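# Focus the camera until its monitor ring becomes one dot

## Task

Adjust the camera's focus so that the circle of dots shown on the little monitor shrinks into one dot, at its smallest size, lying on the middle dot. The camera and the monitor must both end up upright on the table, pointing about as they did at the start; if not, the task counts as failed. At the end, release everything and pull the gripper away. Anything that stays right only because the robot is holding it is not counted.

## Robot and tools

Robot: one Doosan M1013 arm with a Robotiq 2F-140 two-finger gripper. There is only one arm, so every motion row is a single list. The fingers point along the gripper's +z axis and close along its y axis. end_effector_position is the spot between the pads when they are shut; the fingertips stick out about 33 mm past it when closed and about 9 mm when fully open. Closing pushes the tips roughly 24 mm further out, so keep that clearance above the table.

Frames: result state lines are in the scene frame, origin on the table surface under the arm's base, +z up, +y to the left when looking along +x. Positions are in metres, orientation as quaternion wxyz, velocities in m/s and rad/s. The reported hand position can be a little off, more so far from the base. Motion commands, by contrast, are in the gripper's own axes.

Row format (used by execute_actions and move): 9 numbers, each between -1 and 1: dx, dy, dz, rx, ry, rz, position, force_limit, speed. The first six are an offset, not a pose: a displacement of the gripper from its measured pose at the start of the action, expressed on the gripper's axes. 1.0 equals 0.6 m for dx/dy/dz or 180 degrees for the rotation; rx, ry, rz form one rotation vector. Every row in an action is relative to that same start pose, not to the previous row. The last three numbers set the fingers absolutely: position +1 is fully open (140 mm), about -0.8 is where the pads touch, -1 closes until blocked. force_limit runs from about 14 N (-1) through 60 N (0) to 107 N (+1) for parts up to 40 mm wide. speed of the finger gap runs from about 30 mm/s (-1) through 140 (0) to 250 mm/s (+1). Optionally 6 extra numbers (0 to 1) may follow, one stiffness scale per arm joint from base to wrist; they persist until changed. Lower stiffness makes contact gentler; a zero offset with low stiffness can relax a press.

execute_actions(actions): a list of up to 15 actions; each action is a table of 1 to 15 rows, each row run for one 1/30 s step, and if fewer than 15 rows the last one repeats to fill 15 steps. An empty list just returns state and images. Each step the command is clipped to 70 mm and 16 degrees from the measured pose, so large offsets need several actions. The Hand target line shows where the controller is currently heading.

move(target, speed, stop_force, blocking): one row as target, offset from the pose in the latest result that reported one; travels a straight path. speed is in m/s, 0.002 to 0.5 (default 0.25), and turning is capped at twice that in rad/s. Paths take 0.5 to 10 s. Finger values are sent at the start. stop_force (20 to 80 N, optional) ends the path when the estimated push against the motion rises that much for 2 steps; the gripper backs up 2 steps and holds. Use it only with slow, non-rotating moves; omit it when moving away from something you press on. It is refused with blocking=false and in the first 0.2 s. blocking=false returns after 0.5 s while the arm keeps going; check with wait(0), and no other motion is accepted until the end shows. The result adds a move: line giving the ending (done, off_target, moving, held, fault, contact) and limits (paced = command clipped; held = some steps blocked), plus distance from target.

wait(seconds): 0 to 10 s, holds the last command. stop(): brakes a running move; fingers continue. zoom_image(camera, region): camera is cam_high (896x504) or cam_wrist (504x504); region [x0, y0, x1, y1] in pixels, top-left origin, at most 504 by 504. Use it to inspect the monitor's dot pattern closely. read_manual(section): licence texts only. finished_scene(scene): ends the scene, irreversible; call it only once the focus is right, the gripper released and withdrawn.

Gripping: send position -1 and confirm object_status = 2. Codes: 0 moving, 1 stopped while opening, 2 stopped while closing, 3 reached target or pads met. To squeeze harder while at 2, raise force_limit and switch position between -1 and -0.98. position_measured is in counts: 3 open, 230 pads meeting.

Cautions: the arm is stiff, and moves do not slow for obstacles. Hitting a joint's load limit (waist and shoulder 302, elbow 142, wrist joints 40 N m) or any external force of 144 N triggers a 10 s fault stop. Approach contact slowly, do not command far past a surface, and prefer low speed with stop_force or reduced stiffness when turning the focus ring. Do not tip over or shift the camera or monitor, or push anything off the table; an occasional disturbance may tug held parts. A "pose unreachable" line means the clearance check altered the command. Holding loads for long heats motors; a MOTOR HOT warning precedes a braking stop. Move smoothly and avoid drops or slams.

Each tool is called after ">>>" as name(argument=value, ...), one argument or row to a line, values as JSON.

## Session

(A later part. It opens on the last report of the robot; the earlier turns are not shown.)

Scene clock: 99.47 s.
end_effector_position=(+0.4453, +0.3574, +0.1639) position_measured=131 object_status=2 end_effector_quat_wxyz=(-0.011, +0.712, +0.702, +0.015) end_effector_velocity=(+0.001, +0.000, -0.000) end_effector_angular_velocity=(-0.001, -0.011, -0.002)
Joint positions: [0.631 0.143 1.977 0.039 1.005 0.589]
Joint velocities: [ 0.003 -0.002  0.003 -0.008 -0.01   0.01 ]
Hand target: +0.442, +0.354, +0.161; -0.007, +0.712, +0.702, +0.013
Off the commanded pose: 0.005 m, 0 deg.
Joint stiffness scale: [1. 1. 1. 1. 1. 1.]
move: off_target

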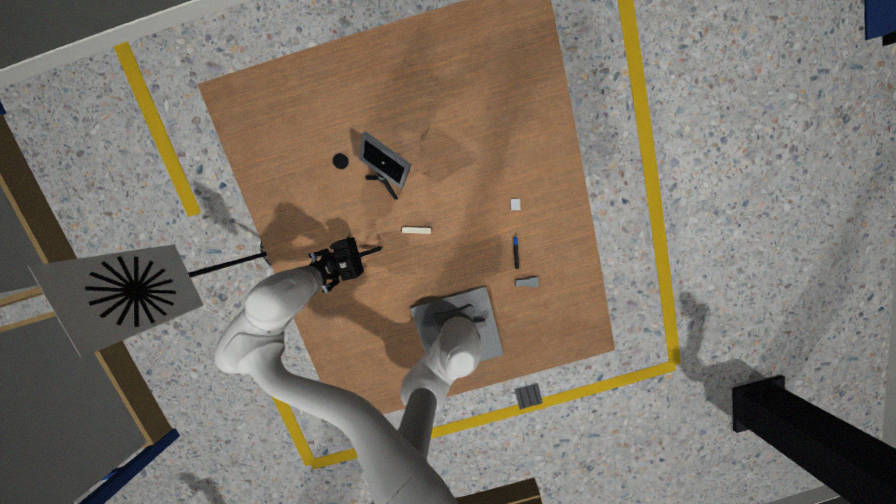

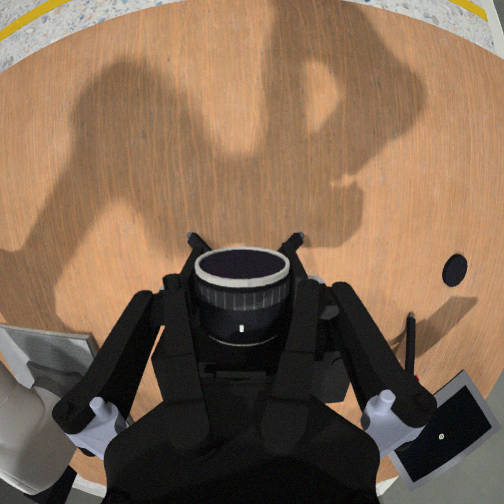

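>>> move(
  target=[-0.005,-0.002,0.004,-0.055,0,0,-1,-0.6,-0.6],
  speed=0.08,
)

>>> zoom_image(
  camera="cam_wrist",
  region=[410, 390, 450, 430],
)

Scene clock: 105.60 s.
end_effector_position=(+0.4474, +0.3582, +0.1646) position_measured=131 object_status=2 end_effector_quat_wxyz=(+0.048, +0.711, +0.698, +0.078) end_effector_velocity=(-0.001, -0.001, -0.001) end_effector_angular_velocity=(-0.002, -0.008, -0.001)
Joint positions: [ 0.689  0.082  2.056 -0.092  0.848  0.727]
Joint velocities: [ 0.004 -0.003  0.005 -0.01  -0.007  0.011]
Hand target: +0.444, +0.355, +0.161; +0.051, +0.710, +0.698, +0.075
Off the commanded pose: 0.006 m, 0 deg.
Joint stiffness scale: [1. 1. 1. 1. 1. 1.]
move: off_target

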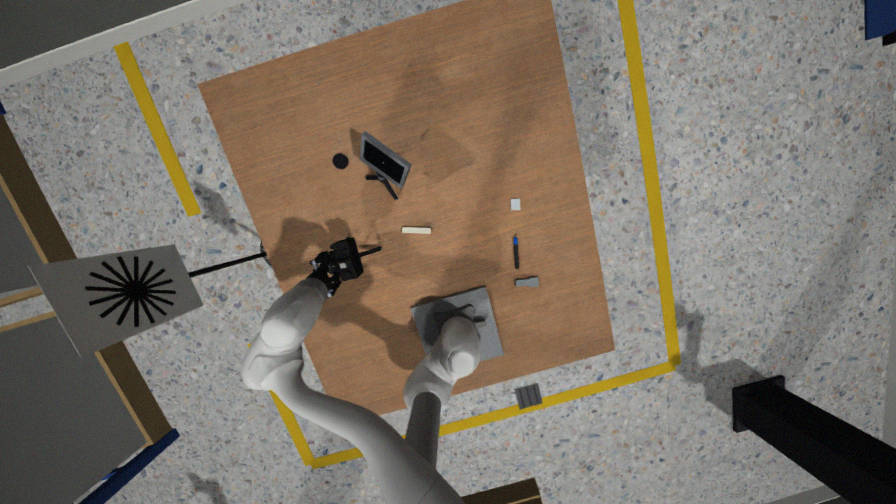

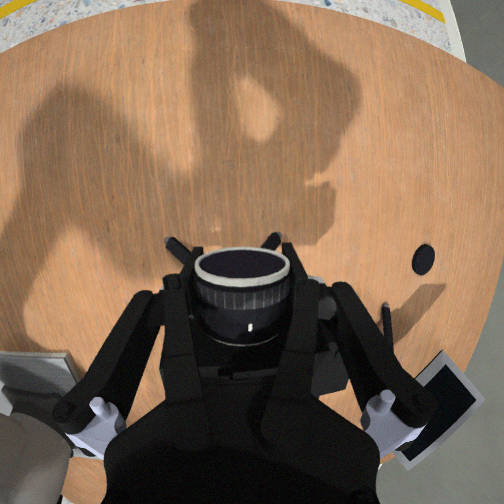

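Region (410, 390, 450, 430) of cam_wrist's 504x504 image, scaled by 12.600, with more detail than that image has.

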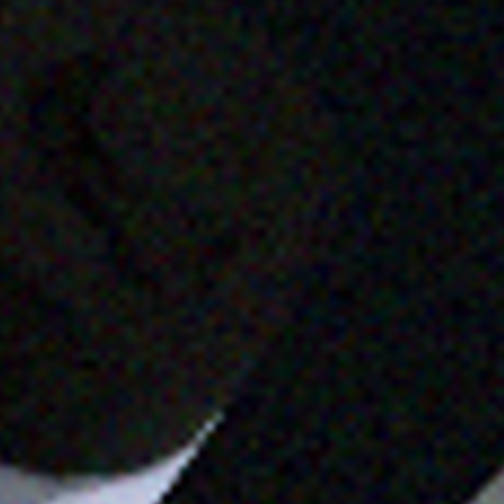

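>>> move(
  target=[0,0,0,0,0,0,0.35,-0.6,-0.2],
)

>>> move(
  target=[0,-0.008,0.003,0.1,0,0,0.35,-0.6,0],
  speed=0.12,
)

>>> zoom_image(
  camera="cam_wrist",
  region=[410, 420, 490, 500],
)

Scene clock: 110.10 s.
end_effector_position=(+0.4475, +0.3582, +0.1646) position_measured=85 object_status=3 end_effector_quat_wxyz=(+0.048, +0.711, +0.697, +0.078) end_effector_velocity=(-0.001, -0.001, -0.001) end_effector_angular_velocity=(-0.001, +0.001, -0.000)
Joint positions: [ 0.689  0.082  2.056 -0.093  0.847  0.728]
Joint velocities: [-0.     0.     0.001  0.     0.001 -0.   ]
Hand target: +0.447, +0.358, +0.165; +0.048, +0.711, +0.698, +0.078
Off the commanded pose: 0.000 m, 0 deg.
Joint stiffness scale: [1. 1. 1. 1. 1. 1.]
move: done

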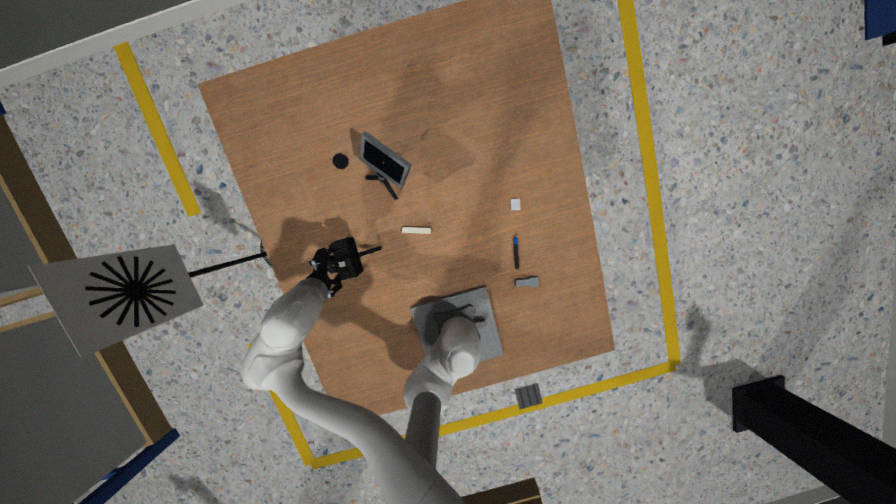

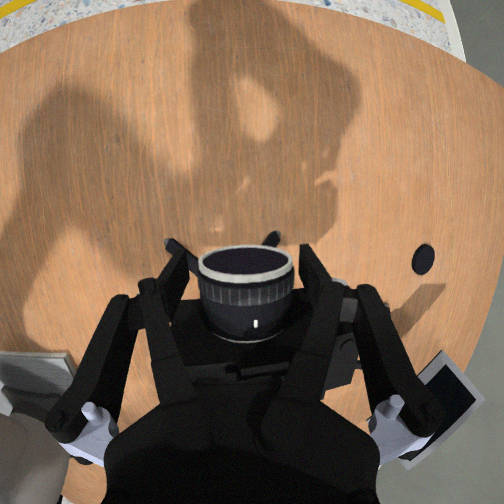

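Scene clock: 111.73 s.
end_effector_position=(+0.4403, +0.3558, +0.1596) position_measured=85 object_status=3 end_effector_quat_wxyz=(-0.060, +0.710, +0.701, -0.033) end_effector_velocity=(+0.000, +0.001, +0.001) end_effector_angular_velocity=(+0.001, +0.009, +0.002)
Joint positions: [0.589 0.197 1.928 0.12  1.122 0.508]
Joint velocities: [-0.003  0.003 -0.006  0.005  0.01  -0.006]
Hand target: +0.443, +0.358, +0.162; -0.063, +0.710, +0.701, -0.032
Off the commanded pose: 0.004 m, 0 deg.
Joint stiffness scale: [1. 1. 1. 1. 1. 1.]
move: off_target

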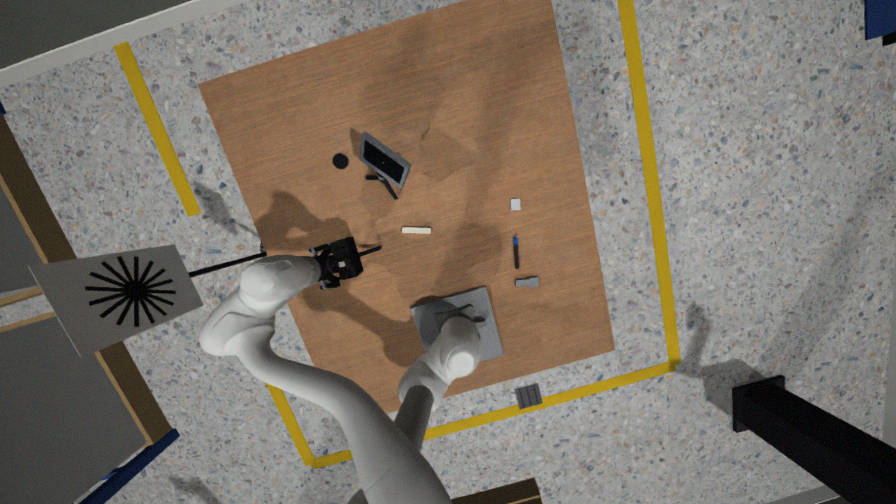

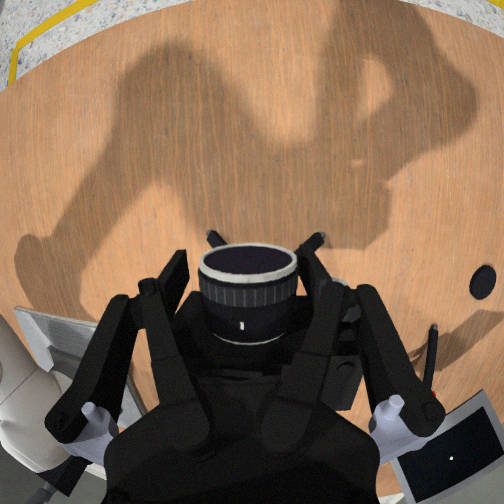

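Region (410, 420, 490, 500) of cam_wrist's 504x504 image, scaled by 6.300, with more detail than that image has.

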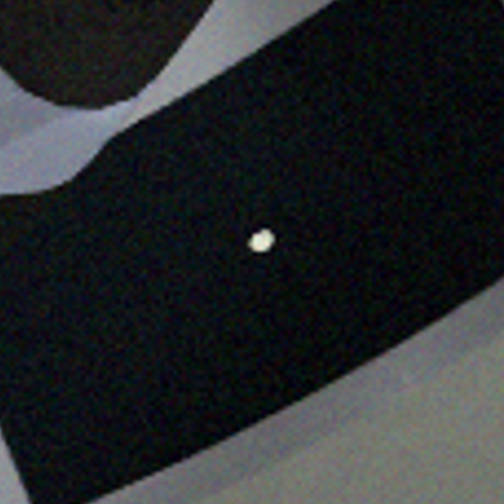

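>>> move(
  target=[0.003,0.012,0,0,0,0,0.3,-0.6,-0.3],
  speed=0.04,
)

>>> move(
  target=[0,0,0,0,0,0,-1,-0.6,-0.6],
)

>>> move(
  target=[-0.002,0,0.002,-0.028,0,0,-1,-0.6,-0.6],
  speed=0.05,
)

>>> zoom_image(
  camera="cam_wrist",
  region=[420, 420, 470, 470],
)

Scene clock: 117.97 s.
end_effector_position=(+0.4425, +0.3567, +0.1569) position_measured=91 object_status=3 end_effector_quat_wxyz=(-0.061, +0.710, +0.701, -0.036) end_effector_velocity=(+0.001, +0.001, -0.001) end_effector_angular_velocity=(-0.000, +0.001, +0.000)
Joint positions: [0.588 0.205 1.924 0.121 1.123 0.507]
Joint velocities: [ 0.     0.003 -0.002  0.    -0.    -0.   ]
Hand target: +0.447, +0.358, +0.159; -0.060, +0.710, +0.701, -0.033
Off the commanded pose: 0.005 m, 0 deg.
Joint stiffness scale: [1. 1. 1. 1. 1. 1.]
move: off_target

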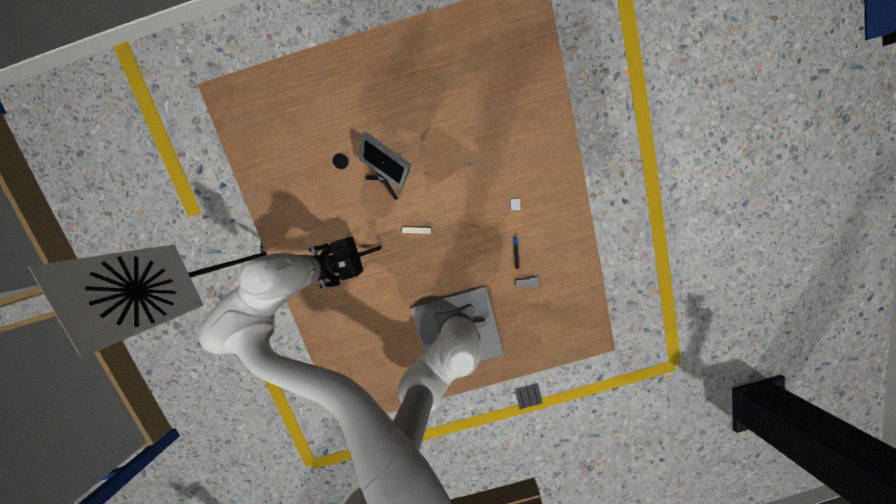

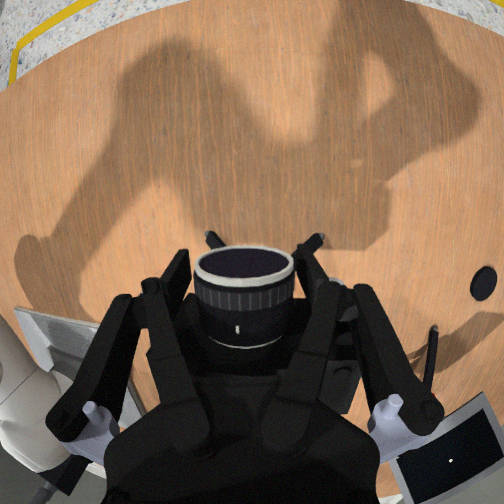

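Scene clock: 118.53 s.
end_effector_position=(+0.4425, +0.3567, +0.1569) position_measured=131 object_status=2 end_effector_quat_wxyz=(-0.061, +0.710, +0.701, -0.036) end_effector_velocity=(-0.000, +0.000, +0.000) end_effector_angular_velocity=(+0.000, -0.000, -0.000)
Joint positions: [0.588 0.205 1.924 0.121 1.123 0.507]
Joint velocities: [ 0.    -0.     0.    -0.    -0.     0.001]
Hand target: +0.443, +0.357, +0.157; -0.061, +0.710, +0.701, -0.036
Off the commanded pose: 0.000 m, 0 deg.
Joint stiffness scale: [1. 1. 1. 1. 1. 1.]
move: done

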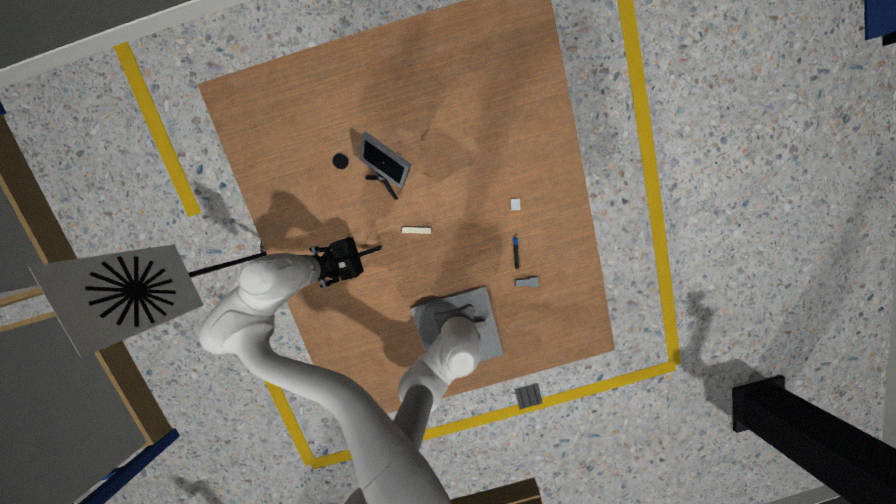

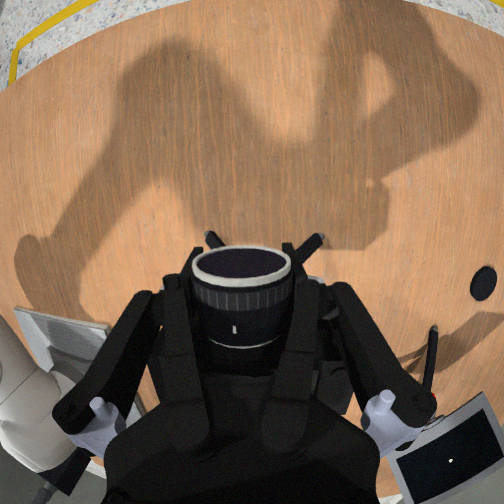

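Scene clock: 119.63 s.
end_effector_position=(+0.4451, +0.3580, +0.1580) position_measured=131 object_status=2 end_effector_quat_wxyz=(-0.033, +0.712, +0.702, -0.004) end_effector_velocity=(+0.001, +0.001, +0.000) end_effector_angular_velocity=(+0.001, -0.013, -0.002)
Joint positions: [0.611 0.171 1.958 0.08  1.044 0.548]
Joint velocities: [ 0.004 -0.004  0.004 -0.007 -0.012  0.008]
Hand target: +0.442, +0.356, +0.156; -0.030, +0.712, +0.702, -0.005
Off the commanded pose: 0.004 m, 0 deg.
Joint stiffness scale: [1. 1. 1. 1. 1. 1.]
move: off_target

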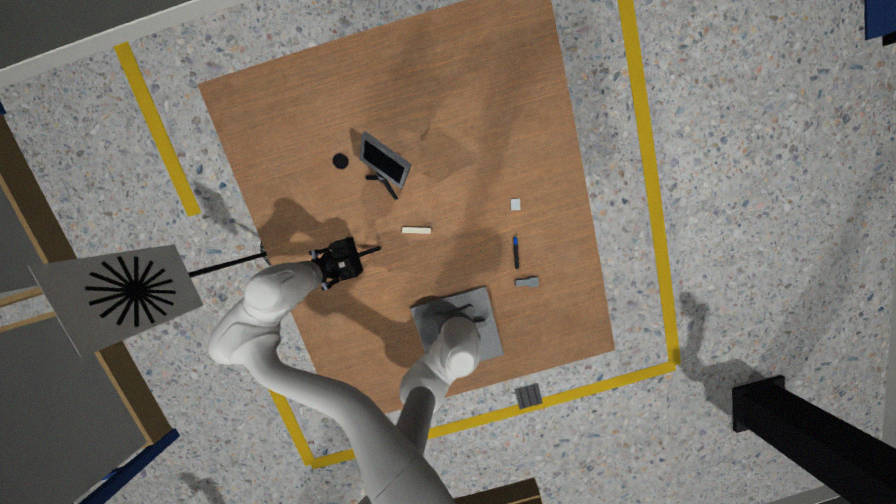

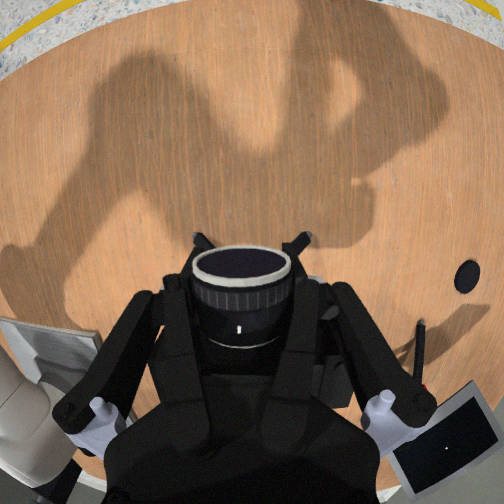

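Region (420, 420, 470, 470) of cam_wrist's 504x504 image, scaled by 10.080, with more detail than that image has.

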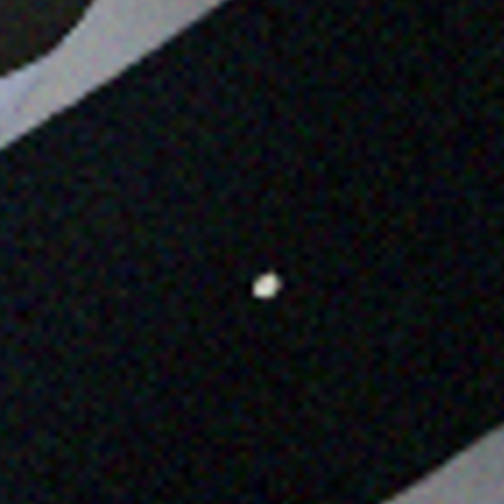

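>>> move(
  target=[-0.004,-0.004,0.003,-0.012,0,0,-1,-0.6,-0.6],
  speed=0.03,
)

>>> zoom_image(
  camera="cam_wrist",
  region=[420, 420, 470, 470],
)

Scene clock: 128.23 s.
end_effector_position=(+0.4454, +0.3587, +0.1584) position_measured=131 object_status=2 end_effector_quat_wxyz=(-0.023, +0.713, +0.701, +0.011) end_effector_velocity=(-0.000, +0.002, -0.000) end_effector_angular_velocity=(+0.003, -0.007, -0.002)
Joint positions: [0.62  0.155 1.976 0.066 1.008 0.565]
Joint velocities: [ 0.003 -0.002  0.003 -0.001 -0.009  0.005]
Hand target: +0.443, +0.356, +0.156; -0.020, +0.712, +0.702, +0.010
Off the commanded pose: 0.005 m, 0 deg.
Joint stiffness scale: [1. 1. 1. 1. 1. 1.]
move: off_target

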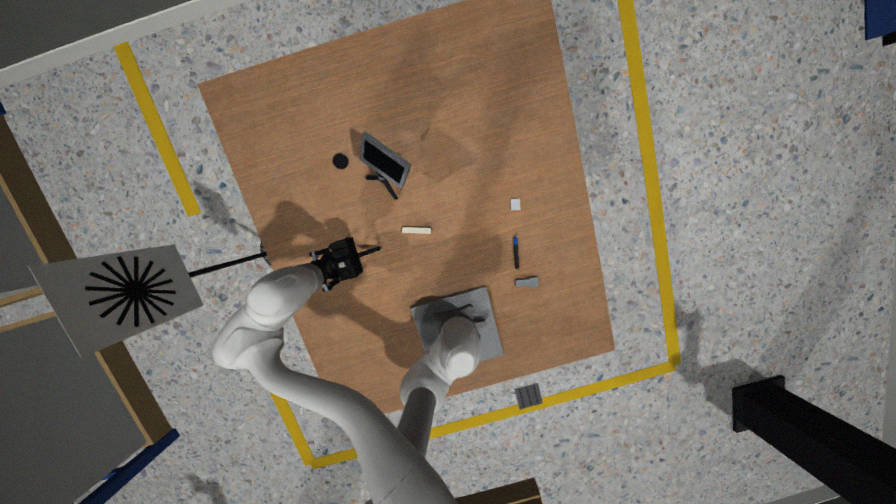

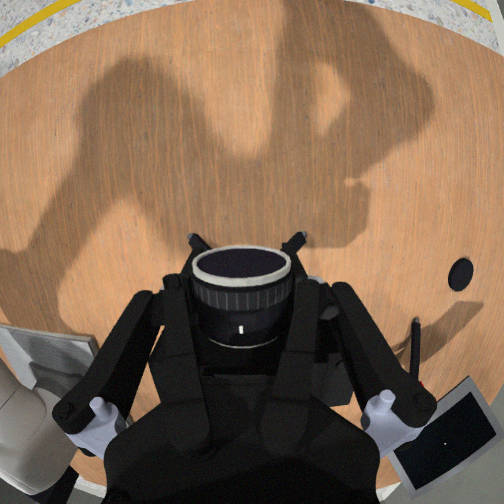

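Region (420, 420, 470, 470) of cam_wrist's 504x504 image, scaled by 10.080, with more detail than that image has.

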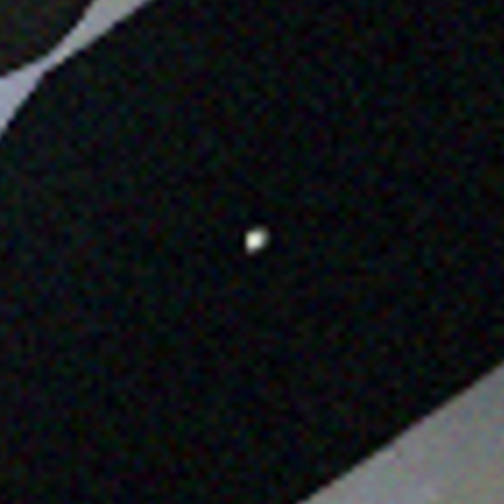

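Matches single-dot size. Release and retreat.

>>> move(
  target=[0,0,0,0,0,0,0.4,-0.6,-0.3],
)

>>> zoom_image(
  camera="cam_wrist",
  region=[420, 420, 470, 470],
)

>>> move(
  target=[0.02,0,-0.25,0,0,0,0.5,-0.6,0],
  speed=0.25,
)

>>> zoom_image(
  camera="cam_high",
  region=[310, 130, 430, 290],
)

Scene clock: 135.87 s.
end_effector_position=(+0.4453, +0.3588, +0.1583) position_measured=78 object_status=3 end_effector_quat_wxyz=(-0.023, +0.713, +0.701, +0.012) end_effector_velocity=(+0.000, -0.000, -0.001) end_effector_angular_velocity=(-0.000, +0.000, -0.001)
Joint positions: [0.62  0.154 1.976 0.065 1.007 0.566]
Joint velocities: [-0.     0.001  0.     0.    -0.001  0.   ]
Hand target: +0.445, +0.359, +0.158; -0.023, +0.713, +0.701, +0.011
Off the commanded pose: 0.000 m, 0 deg.
Joint stiffness scale: [1. 1. 1. 1. 1. 1.]
move: done

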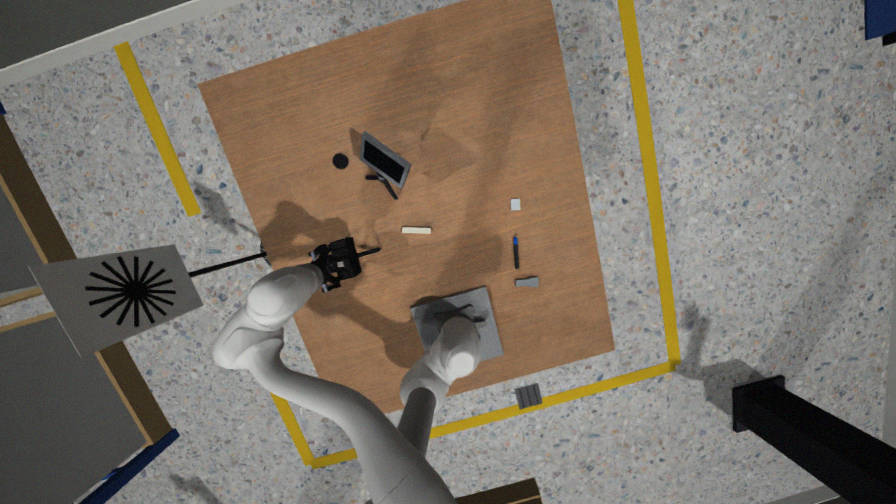

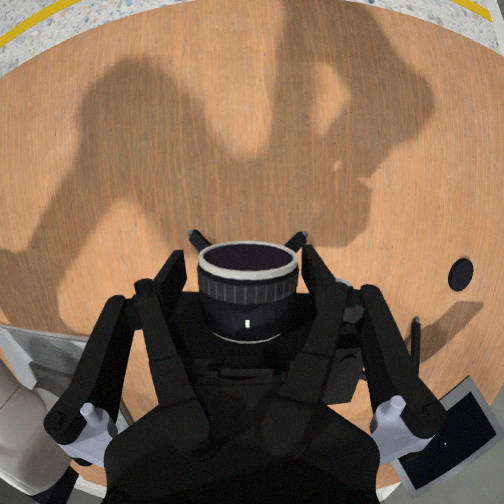

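Region (420, 420, 470, 470) of cam_wrist's 504x504 image, scaled by 10.080, with more detail than that image has.

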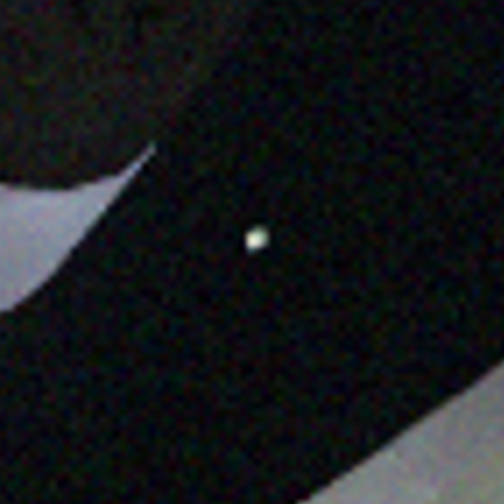

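Scene clock: 137.00 s.
end_effector_position=(+0.4462, +0.3632, +0.3038) position_measured=66 object_status=3 end_effector_quat_wxyz=(-0.026, +0.713, +0.701, +0.010) end_effector_velocity=(-0.001, -0.001, +0.001) end_effector_angular_velocity=(-0.002, +0.002, +0.000)
Joint positions: [0.62  0.063 1.794 0.065 1.286 0.583]
Joint velocities: [-0.    -0.    -0.001 -0.001  0.005 -0.   ]
Hand target: +0.448, +0.364, +0.309; -0.023, +0.713, +0.701, +0.012
Off the commanded pose: 0.005 m, 0 deg.
Joint stiffness scale: [1. 1. 1. 1. 1. 1.]
move: off_target

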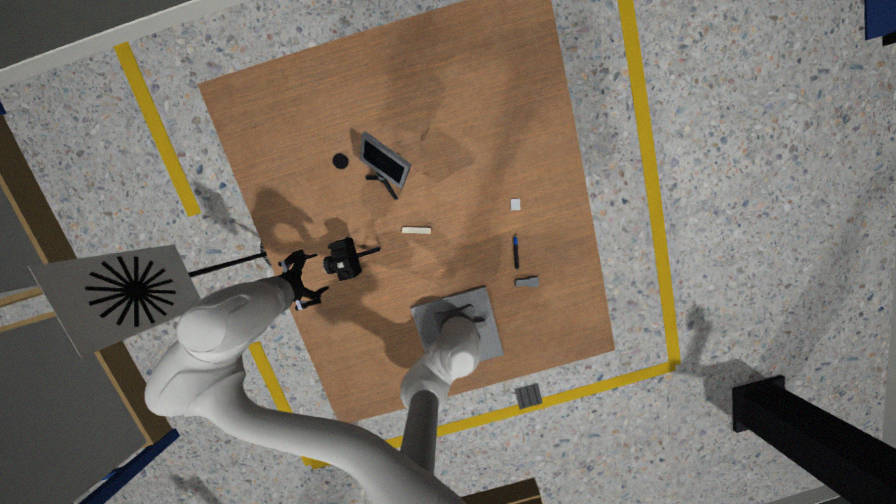

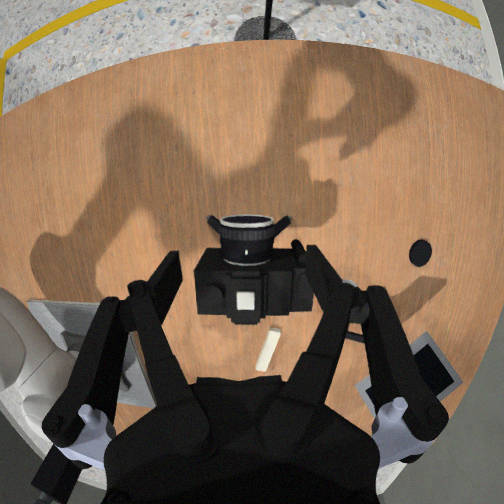

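Region (310, 130, 430, 290) of cam_high's 896x504 image, scaled by 3.150, with more detail than that image has; it fills the left 378 columns of this view, and the rest is white.

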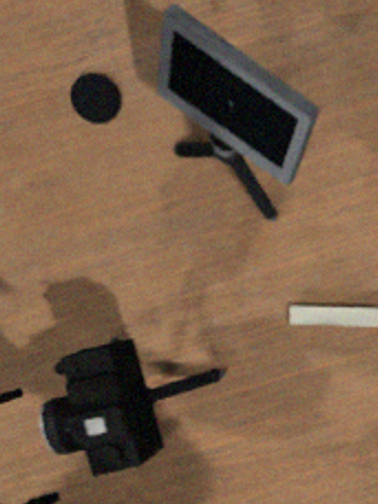

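>>> execute_actions(
  actions=[],
)

Scene clock: 141.30 s.
end_effector_position=(+0.4461, +0.3631, +0.3039) position_measured=66 object_status=3 end_effector_quat_wxyz=(-0.026, +0.713, +0.701, +0.010) end_effector_velocity=(+0.000, +0.000, -0.000) end_effector_angular_velocity=(+0.000, +0.000, -0.000)
Joint positions: [0.62  0.063 1.794 0.065 1.286 0.583]
Joint velocities: [-0.     0.001 -0.     0.    -0.     0.   ]
Hand target: +0.448, +0.364, +0.309; -0.023, +0.713, +0.701, +0.012
Off the commanded pose: 0.005 m, 0 deg.
Joint stiffness scale: [1. 1. 1. 1. 1. 1.]

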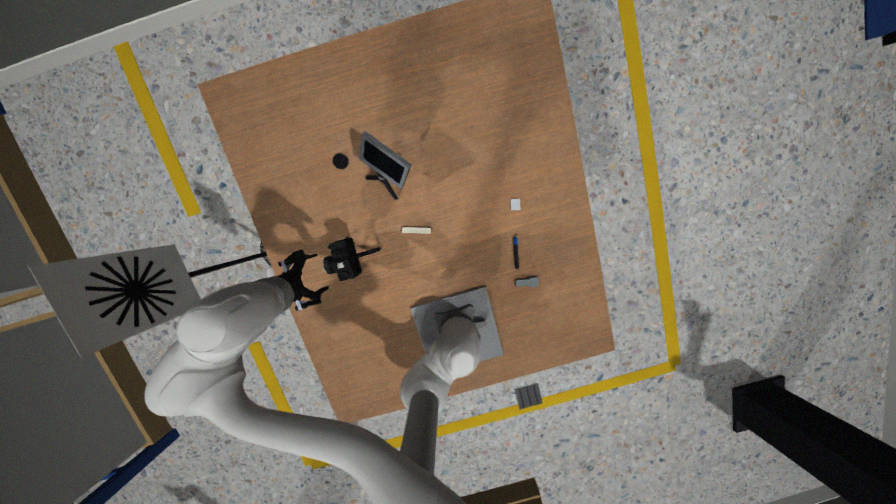

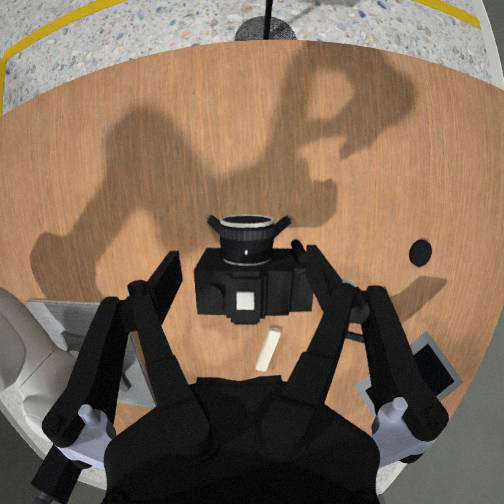

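>>> finished_scene(
  scene=2,
)

The scene is finished: the task was done.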